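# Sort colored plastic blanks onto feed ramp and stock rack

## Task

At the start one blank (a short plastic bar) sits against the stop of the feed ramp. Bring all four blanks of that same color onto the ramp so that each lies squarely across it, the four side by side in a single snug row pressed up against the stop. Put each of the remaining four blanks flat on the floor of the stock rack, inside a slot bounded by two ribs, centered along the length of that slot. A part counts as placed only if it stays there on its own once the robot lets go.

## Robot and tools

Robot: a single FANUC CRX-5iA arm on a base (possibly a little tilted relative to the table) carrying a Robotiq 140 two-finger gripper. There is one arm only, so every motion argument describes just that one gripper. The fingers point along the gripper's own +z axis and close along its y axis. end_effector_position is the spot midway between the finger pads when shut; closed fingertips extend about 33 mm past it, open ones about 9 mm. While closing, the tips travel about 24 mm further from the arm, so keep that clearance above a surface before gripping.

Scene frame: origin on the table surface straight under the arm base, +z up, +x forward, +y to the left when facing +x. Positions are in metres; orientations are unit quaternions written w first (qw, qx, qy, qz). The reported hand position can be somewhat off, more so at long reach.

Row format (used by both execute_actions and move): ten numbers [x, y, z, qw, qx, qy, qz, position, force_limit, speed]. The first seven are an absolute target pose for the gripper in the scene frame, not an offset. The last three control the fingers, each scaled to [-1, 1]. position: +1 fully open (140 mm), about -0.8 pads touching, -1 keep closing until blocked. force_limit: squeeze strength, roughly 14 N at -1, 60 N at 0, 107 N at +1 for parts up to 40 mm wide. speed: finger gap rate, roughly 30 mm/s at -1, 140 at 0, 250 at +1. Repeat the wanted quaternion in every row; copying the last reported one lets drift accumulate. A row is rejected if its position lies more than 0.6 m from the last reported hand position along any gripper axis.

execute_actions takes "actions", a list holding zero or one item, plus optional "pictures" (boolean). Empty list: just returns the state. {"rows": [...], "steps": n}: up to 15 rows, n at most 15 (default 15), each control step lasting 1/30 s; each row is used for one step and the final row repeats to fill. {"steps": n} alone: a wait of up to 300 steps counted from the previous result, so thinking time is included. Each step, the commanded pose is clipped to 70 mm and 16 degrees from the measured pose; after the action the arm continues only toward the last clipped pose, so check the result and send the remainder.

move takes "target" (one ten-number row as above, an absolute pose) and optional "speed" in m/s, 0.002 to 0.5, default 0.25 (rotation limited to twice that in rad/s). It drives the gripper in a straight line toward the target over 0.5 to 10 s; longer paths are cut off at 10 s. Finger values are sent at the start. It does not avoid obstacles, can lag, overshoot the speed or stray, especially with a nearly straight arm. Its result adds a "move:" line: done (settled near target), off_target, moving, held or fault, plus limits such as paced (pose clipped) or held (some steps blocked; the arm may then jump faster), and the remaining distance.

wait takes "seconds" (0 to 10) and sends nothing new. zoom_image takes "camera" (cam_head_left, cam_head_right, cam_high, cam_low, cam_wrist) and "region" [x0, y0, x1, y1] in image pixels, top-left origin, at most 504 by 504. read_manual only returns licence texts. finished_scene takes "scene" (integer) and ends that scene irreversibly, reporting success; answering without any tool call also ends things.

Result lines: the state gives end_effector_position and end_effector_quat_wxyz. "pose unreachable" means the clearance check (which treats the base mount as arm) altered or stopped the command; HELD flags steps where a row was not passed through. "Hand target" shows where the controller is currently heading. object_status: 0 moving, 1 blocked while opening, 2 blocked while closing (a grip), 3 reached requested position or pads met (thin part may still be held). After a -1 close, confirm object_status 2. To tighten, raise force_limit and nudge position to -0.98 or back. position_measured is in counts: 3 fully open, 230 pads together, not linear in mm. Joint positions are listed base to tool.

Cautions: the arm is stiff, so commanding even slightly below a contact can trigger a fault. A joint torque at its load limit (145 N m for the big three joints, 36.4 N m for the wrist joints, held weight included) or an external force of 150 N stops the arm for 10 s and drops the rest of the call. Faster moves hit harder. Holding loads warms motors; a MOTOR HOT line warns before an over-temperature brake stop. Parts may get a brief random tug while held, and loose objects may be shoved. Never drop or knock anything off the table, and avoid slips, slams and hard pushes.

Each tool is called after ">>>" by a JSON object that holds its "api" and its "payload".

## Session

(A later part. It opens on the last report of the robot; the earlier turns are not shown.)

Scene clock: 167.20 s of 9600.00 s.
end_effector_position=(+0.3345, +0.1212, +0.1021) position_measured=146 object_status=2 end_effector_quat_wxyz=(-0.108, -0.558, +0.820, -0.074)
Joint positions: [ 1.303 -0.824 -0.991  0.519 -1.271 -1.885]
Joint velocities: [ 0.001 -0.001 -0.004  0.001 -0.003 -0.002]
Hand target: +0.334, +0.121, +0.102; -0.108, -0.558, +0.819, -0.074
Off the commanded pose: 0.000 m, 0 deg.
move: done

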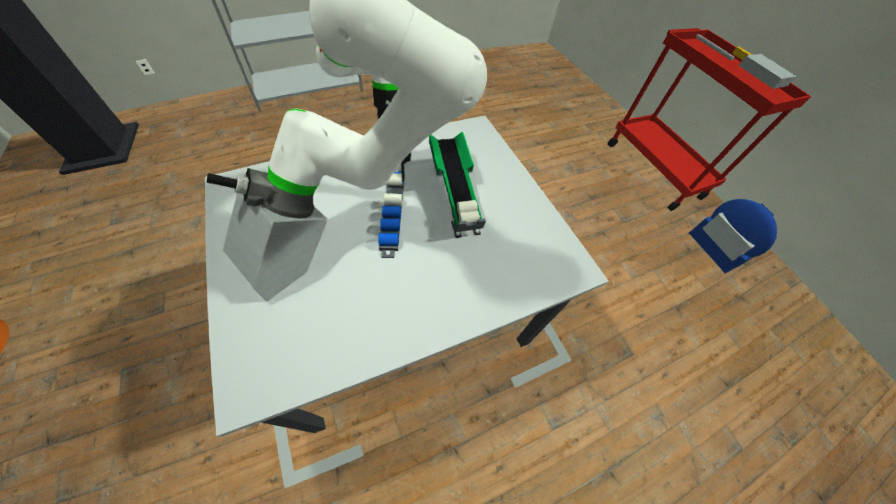

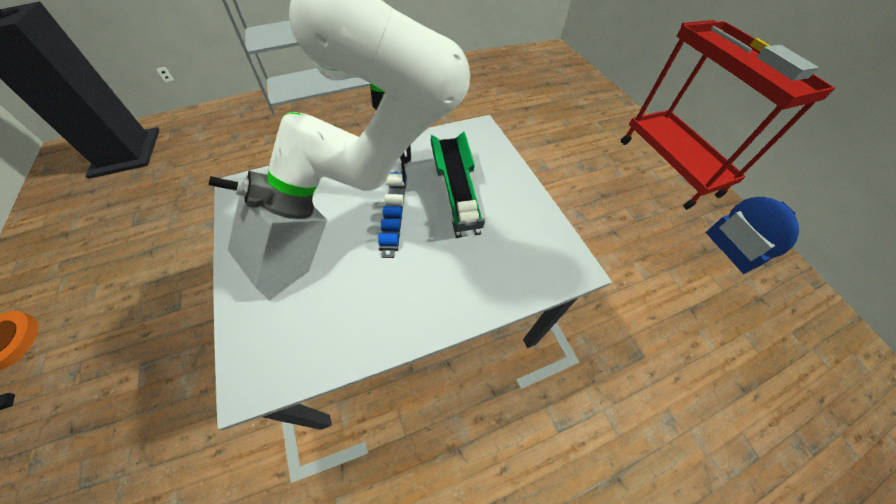

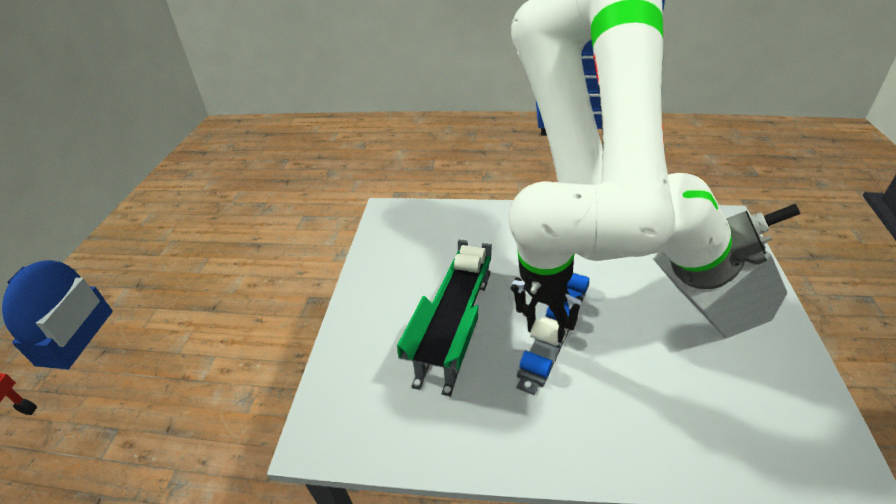

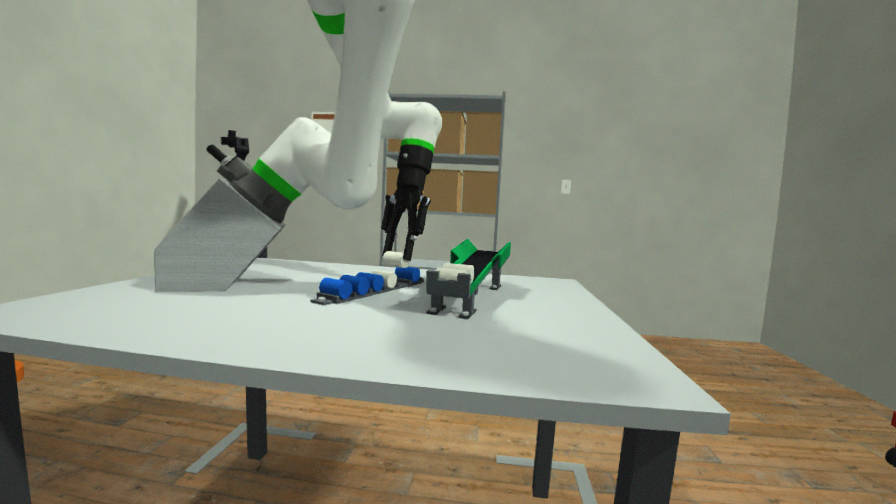

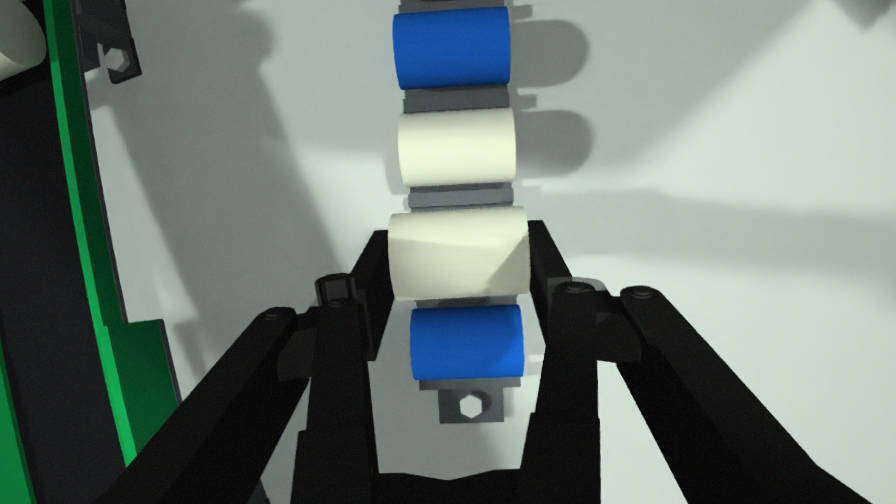

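>>> {"api": "move", "payload": {"target": [0.43,0.07,0.135,0.054,0.600,-0.797,0.039,-1,0.3,-0.5], "speed": 0.1}}

>>> {"api": "move", "payload": {"target": [0.46,-0.02,0.16,0,0.648,-0.7615,0,-1,0.3,-0.5], "speed": 0.1}}

>>> {"api": "move", "payload": {"target": [0.5223,-0.0475,0.16,0,0.648,-0.7615,0,-1,0.3,-0.5], "speed": 0.1}}

>>> {"api": "move", "payload": {"target": [0.5223,-0.0475,0.118,0,0.648,-0.7615,0,-1,0.3,-0.5], "speed": 0.035}}

Scene clock: 173.63 s of 9600.00 s.
end_effector_position=(+0.4300, +0.0707, +0.1342) position_measured=146 object_status=2 end_effector_quat_wxyz=(-0.054, -0.600, +0.798, -0.038)
Joint positions: [ 0.683 -0.782 -0.795  0.287 -1.022 -1.103]
Joint velocities: [-0.006  0.003  0.004 -0.006  0.001  0.008]
Hand target: +0.430, +0.071, +0.134; -0.054, -0.600, +0.798, -0.038
Off the commanded pose: 0.001 m, 0 deg.
After step 90, 1.87 s passed at rest.
move: done

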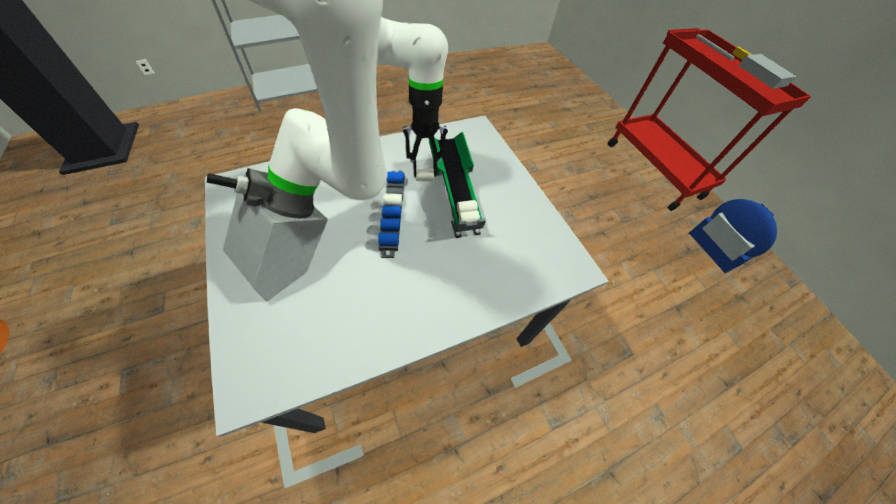

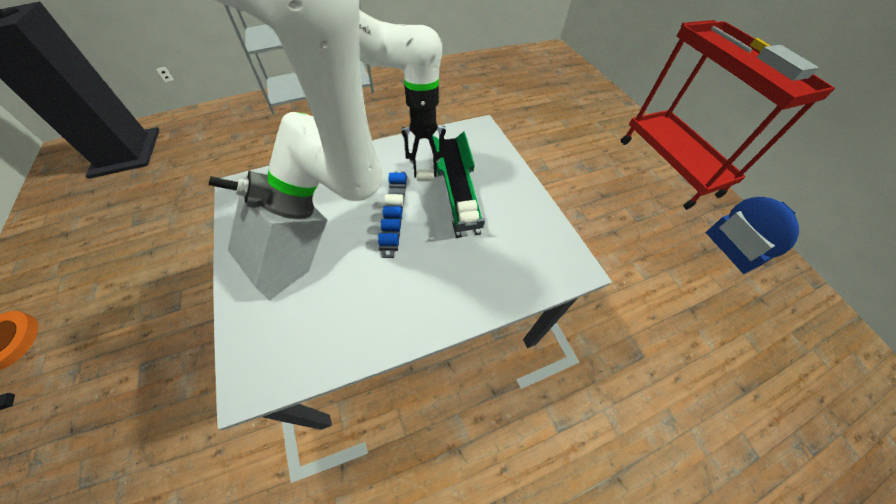

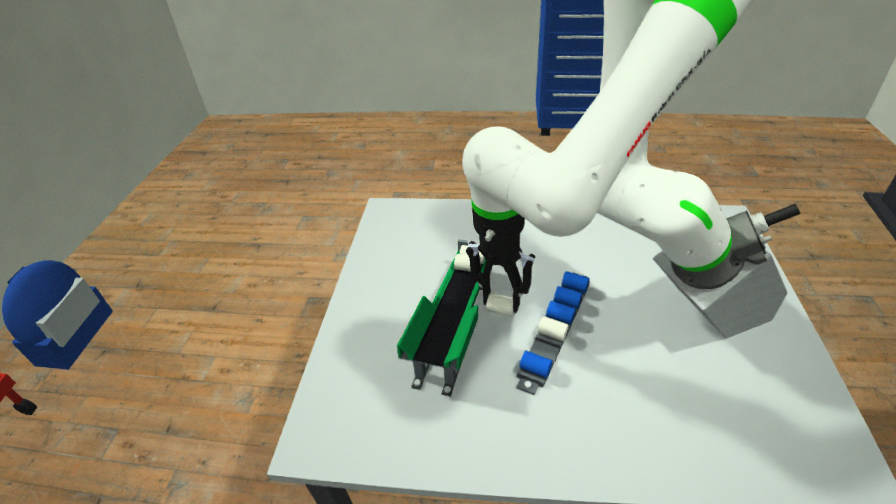

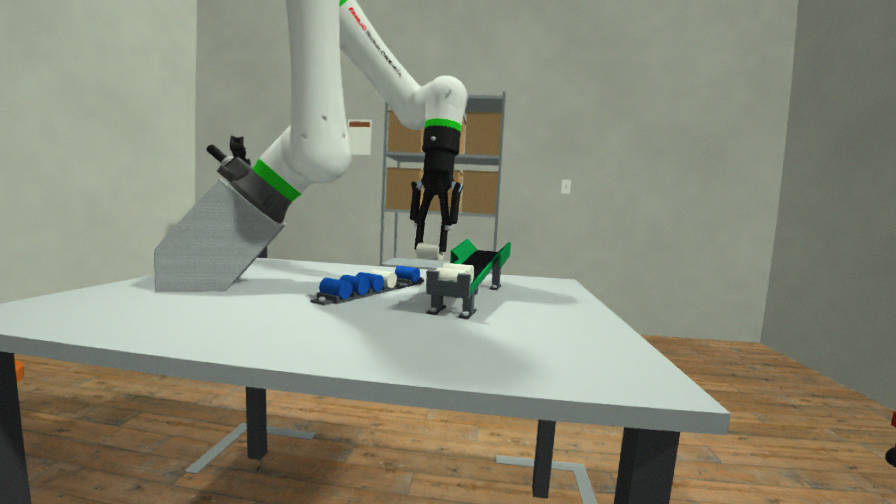

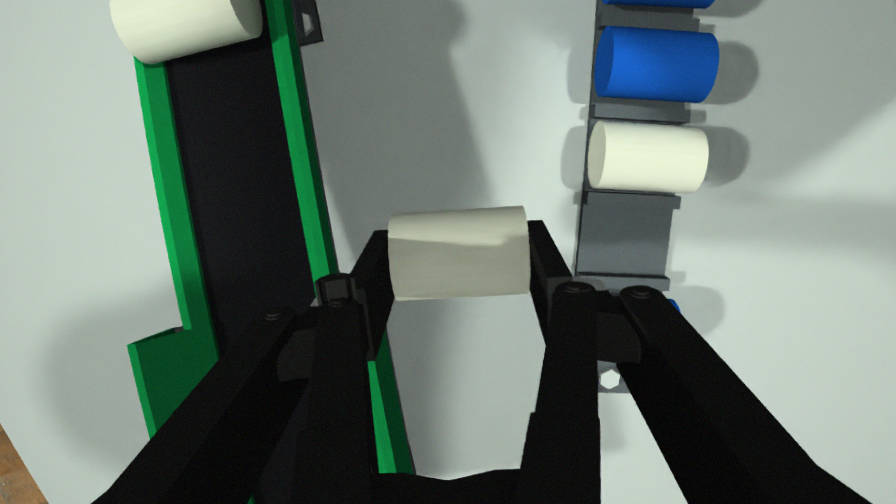

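Scene clock: 175.23 s of 9600.00 s.
end_effector_position=(+0.4606, -0.0198, +0.1596) position_measured=146 object_status=2 end_effector_quat_wxyz=(+0.001, -0.647, +0.762, +0.001)
Joint positions: [-0.132 -0.568 -0.519 -0.391 -1.045  0.046]
Joint velocities: [-0.008  0.004  0.004 -0.008 -0.005  0.011]
Hand target: +0.461, -0.020, +0.160; +0.001, -0.647, +0.762, +0.001
Off the commanded pose: 0.001 m, 0 deg.
move: done

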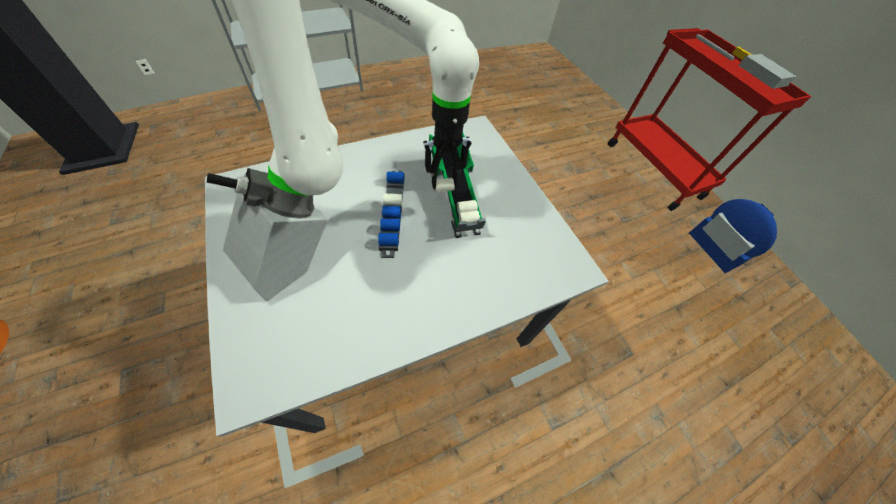

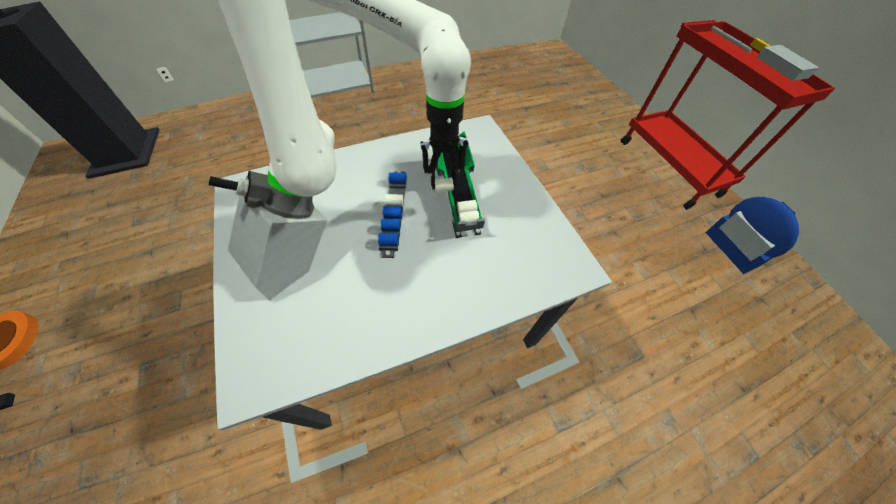

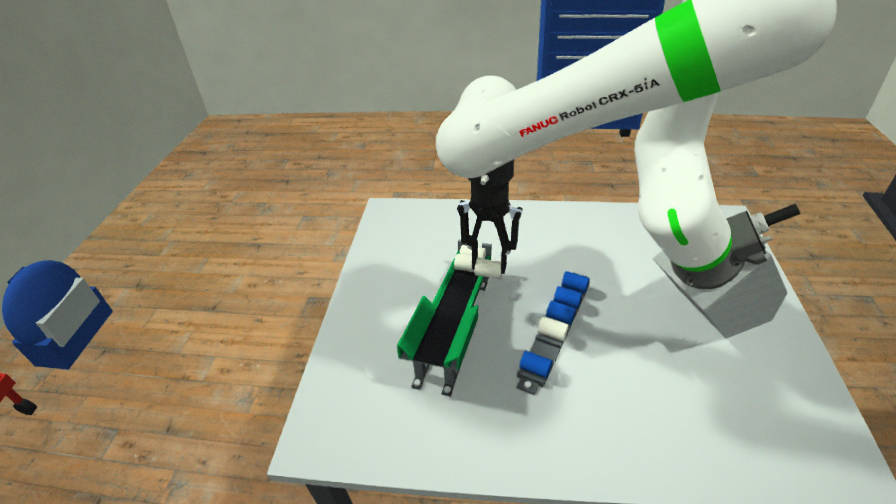

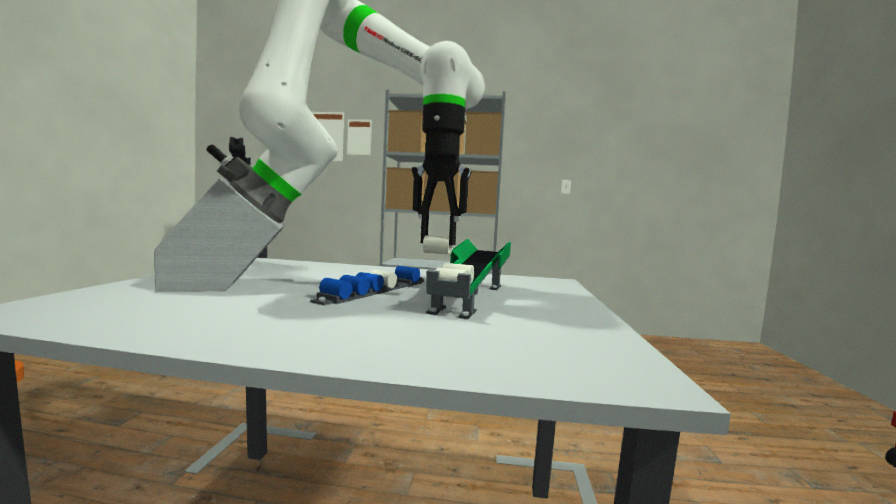

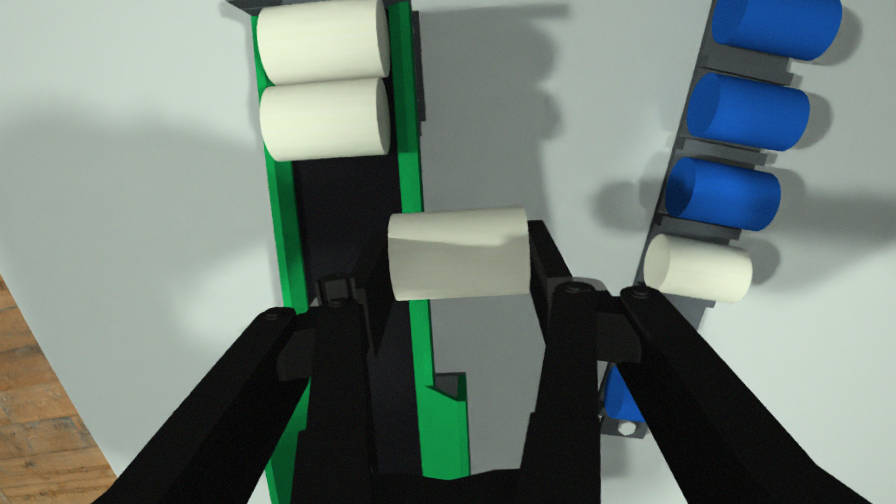

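Scene clock: 176.23 s of 9600.00 s.
end_effector_position=(+0.5224, -0.0474, +0.1597) position_measured=146 object_status=2 end_effector_quat_wxyz=(+0.000, -0.648, +0.762, +0.000)
Joint positions: [-0.234 -0.379 -0.331 -0.445 -1.085  0.154]
Joint velocities: [-0.001  0.001  0.001 -0.001  0.     0.002]
Hand target: +0.522, -0.047, +0.160; +0.000, -0.648, +0.762, +0.000
Off the commanded pose: 0.000 m, 0 deg.
move: done

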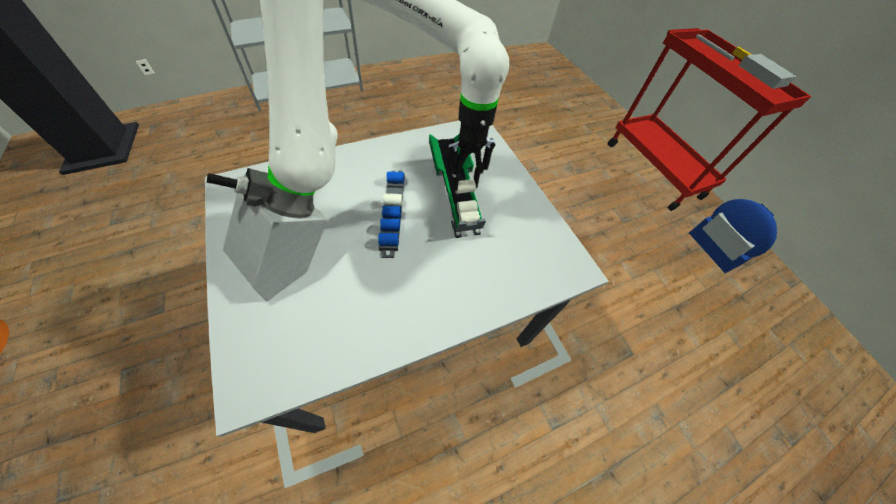

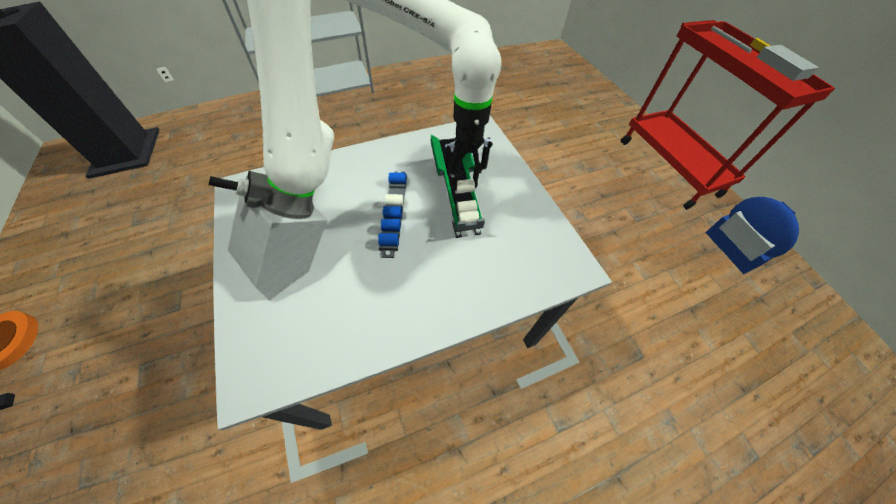

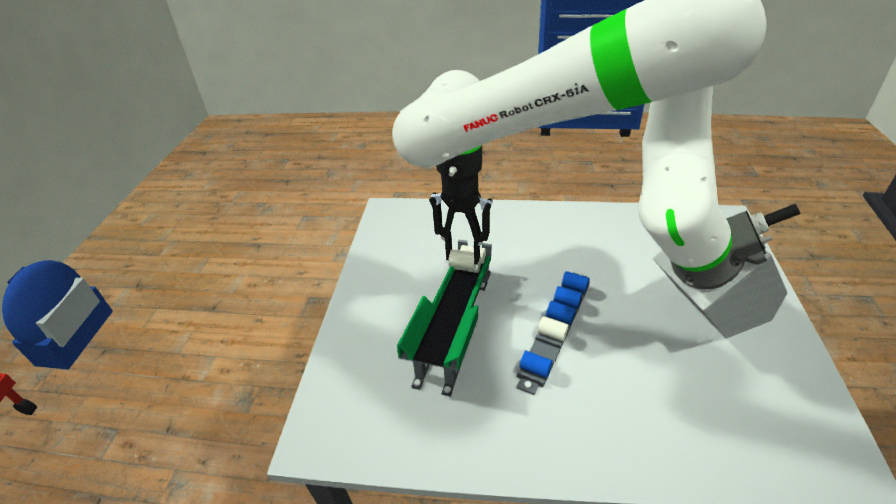

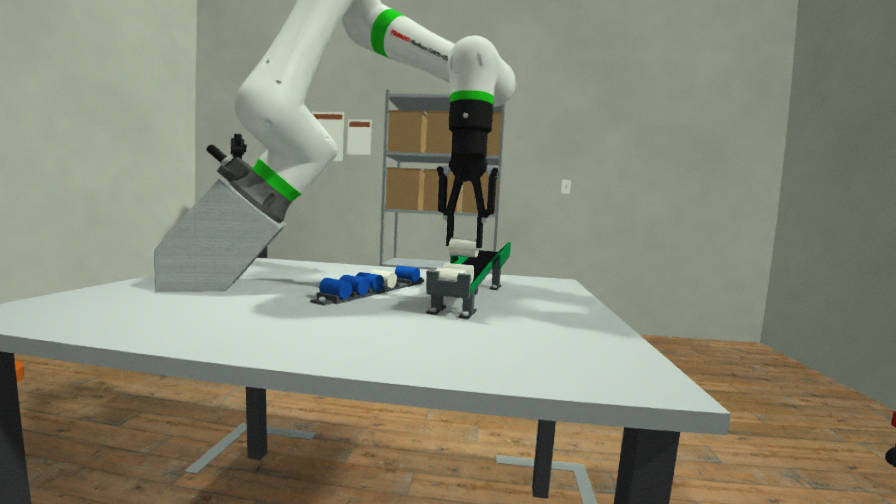

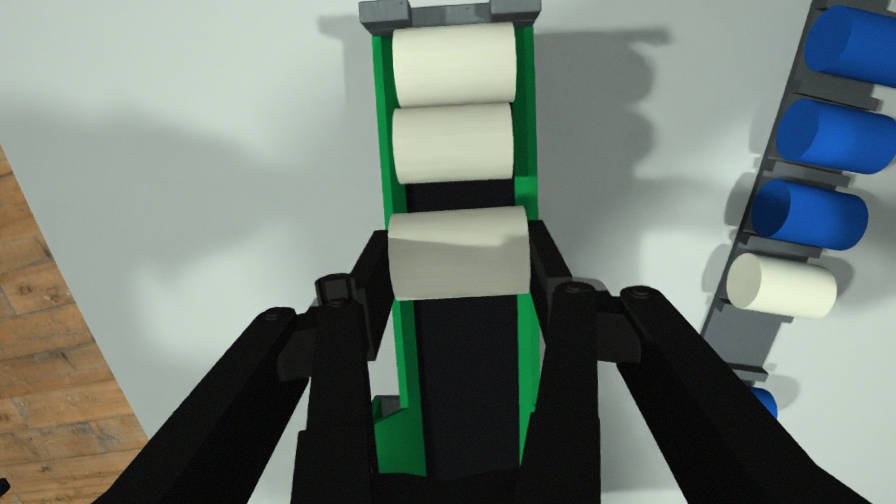

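Scene clock: 177.70 s of 9600.00 s.
end_effector_position=(+0.5221, -0.0474, +0.1181) position_measured=146 object_status=2 end_effector_quat_wxyz=(-0.000, -0.648, +0.762, -0.000)
Joint positions: [-0.179 -0.327 -0.373 -0.439 -0.977  0.143]
Joint velocities: [ 0.    -0.    -0.     0.     0.     0.001]
Hand target: +0.522, -0.047, +0.118; -0.000, -0.648, +0.762, -0.000
Off the commanded pose: 0.000 m, 0 deg.
move: done

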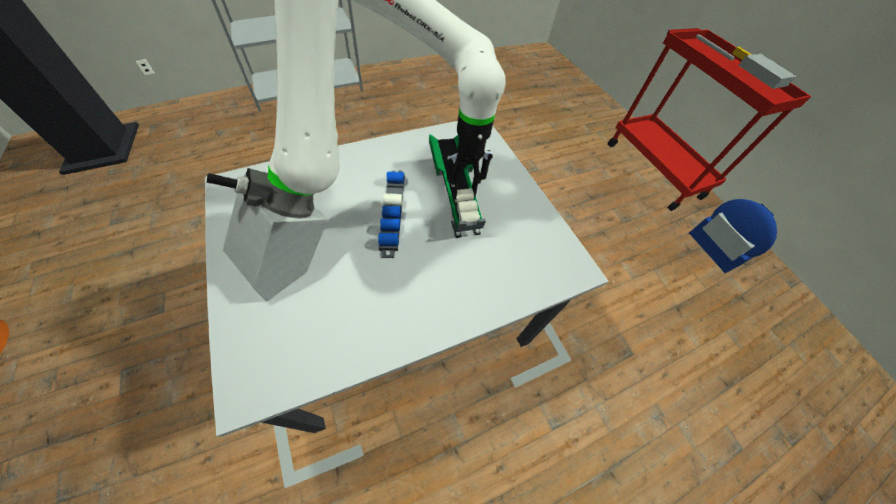

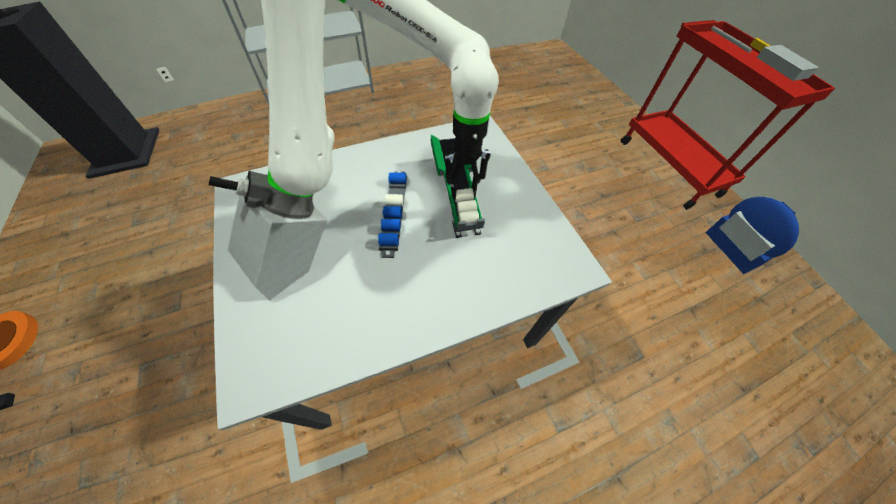

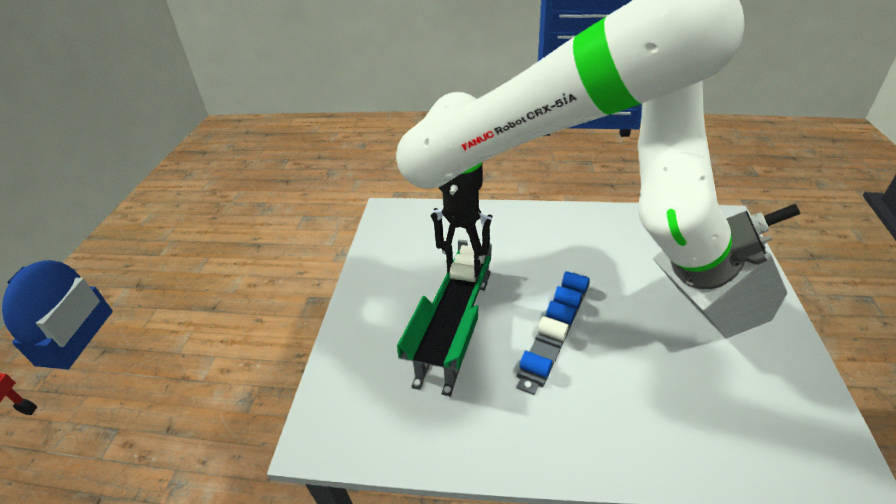

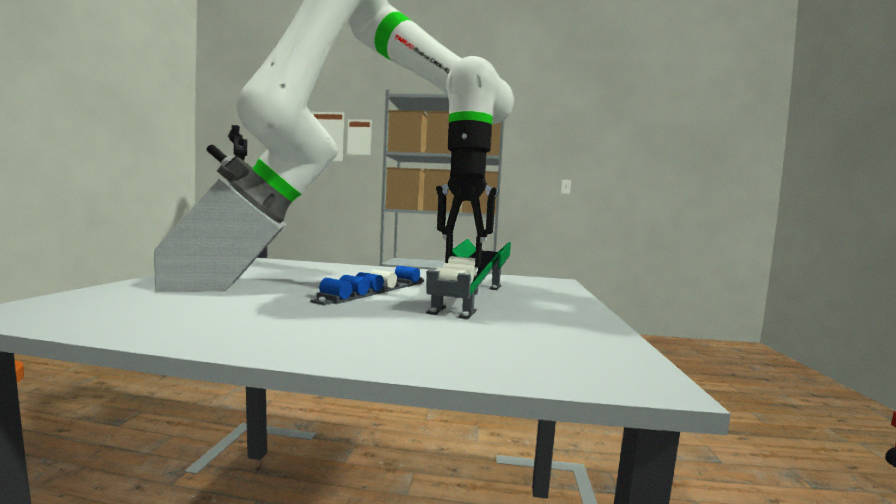

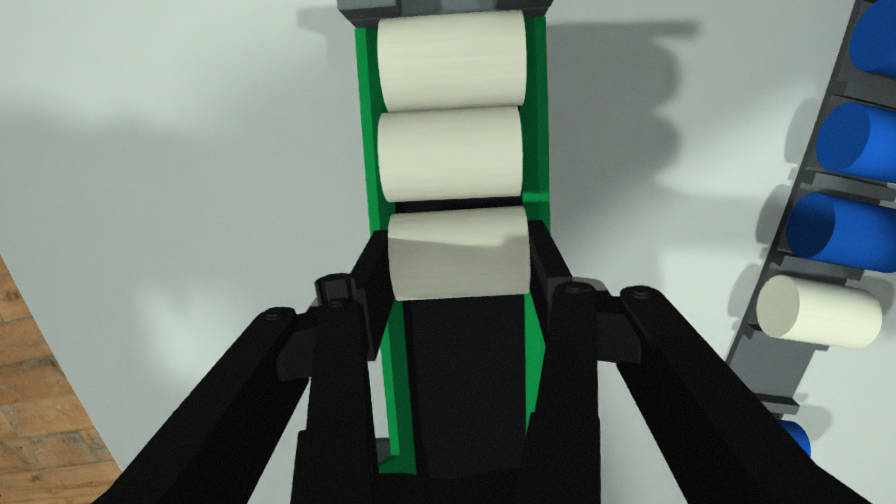

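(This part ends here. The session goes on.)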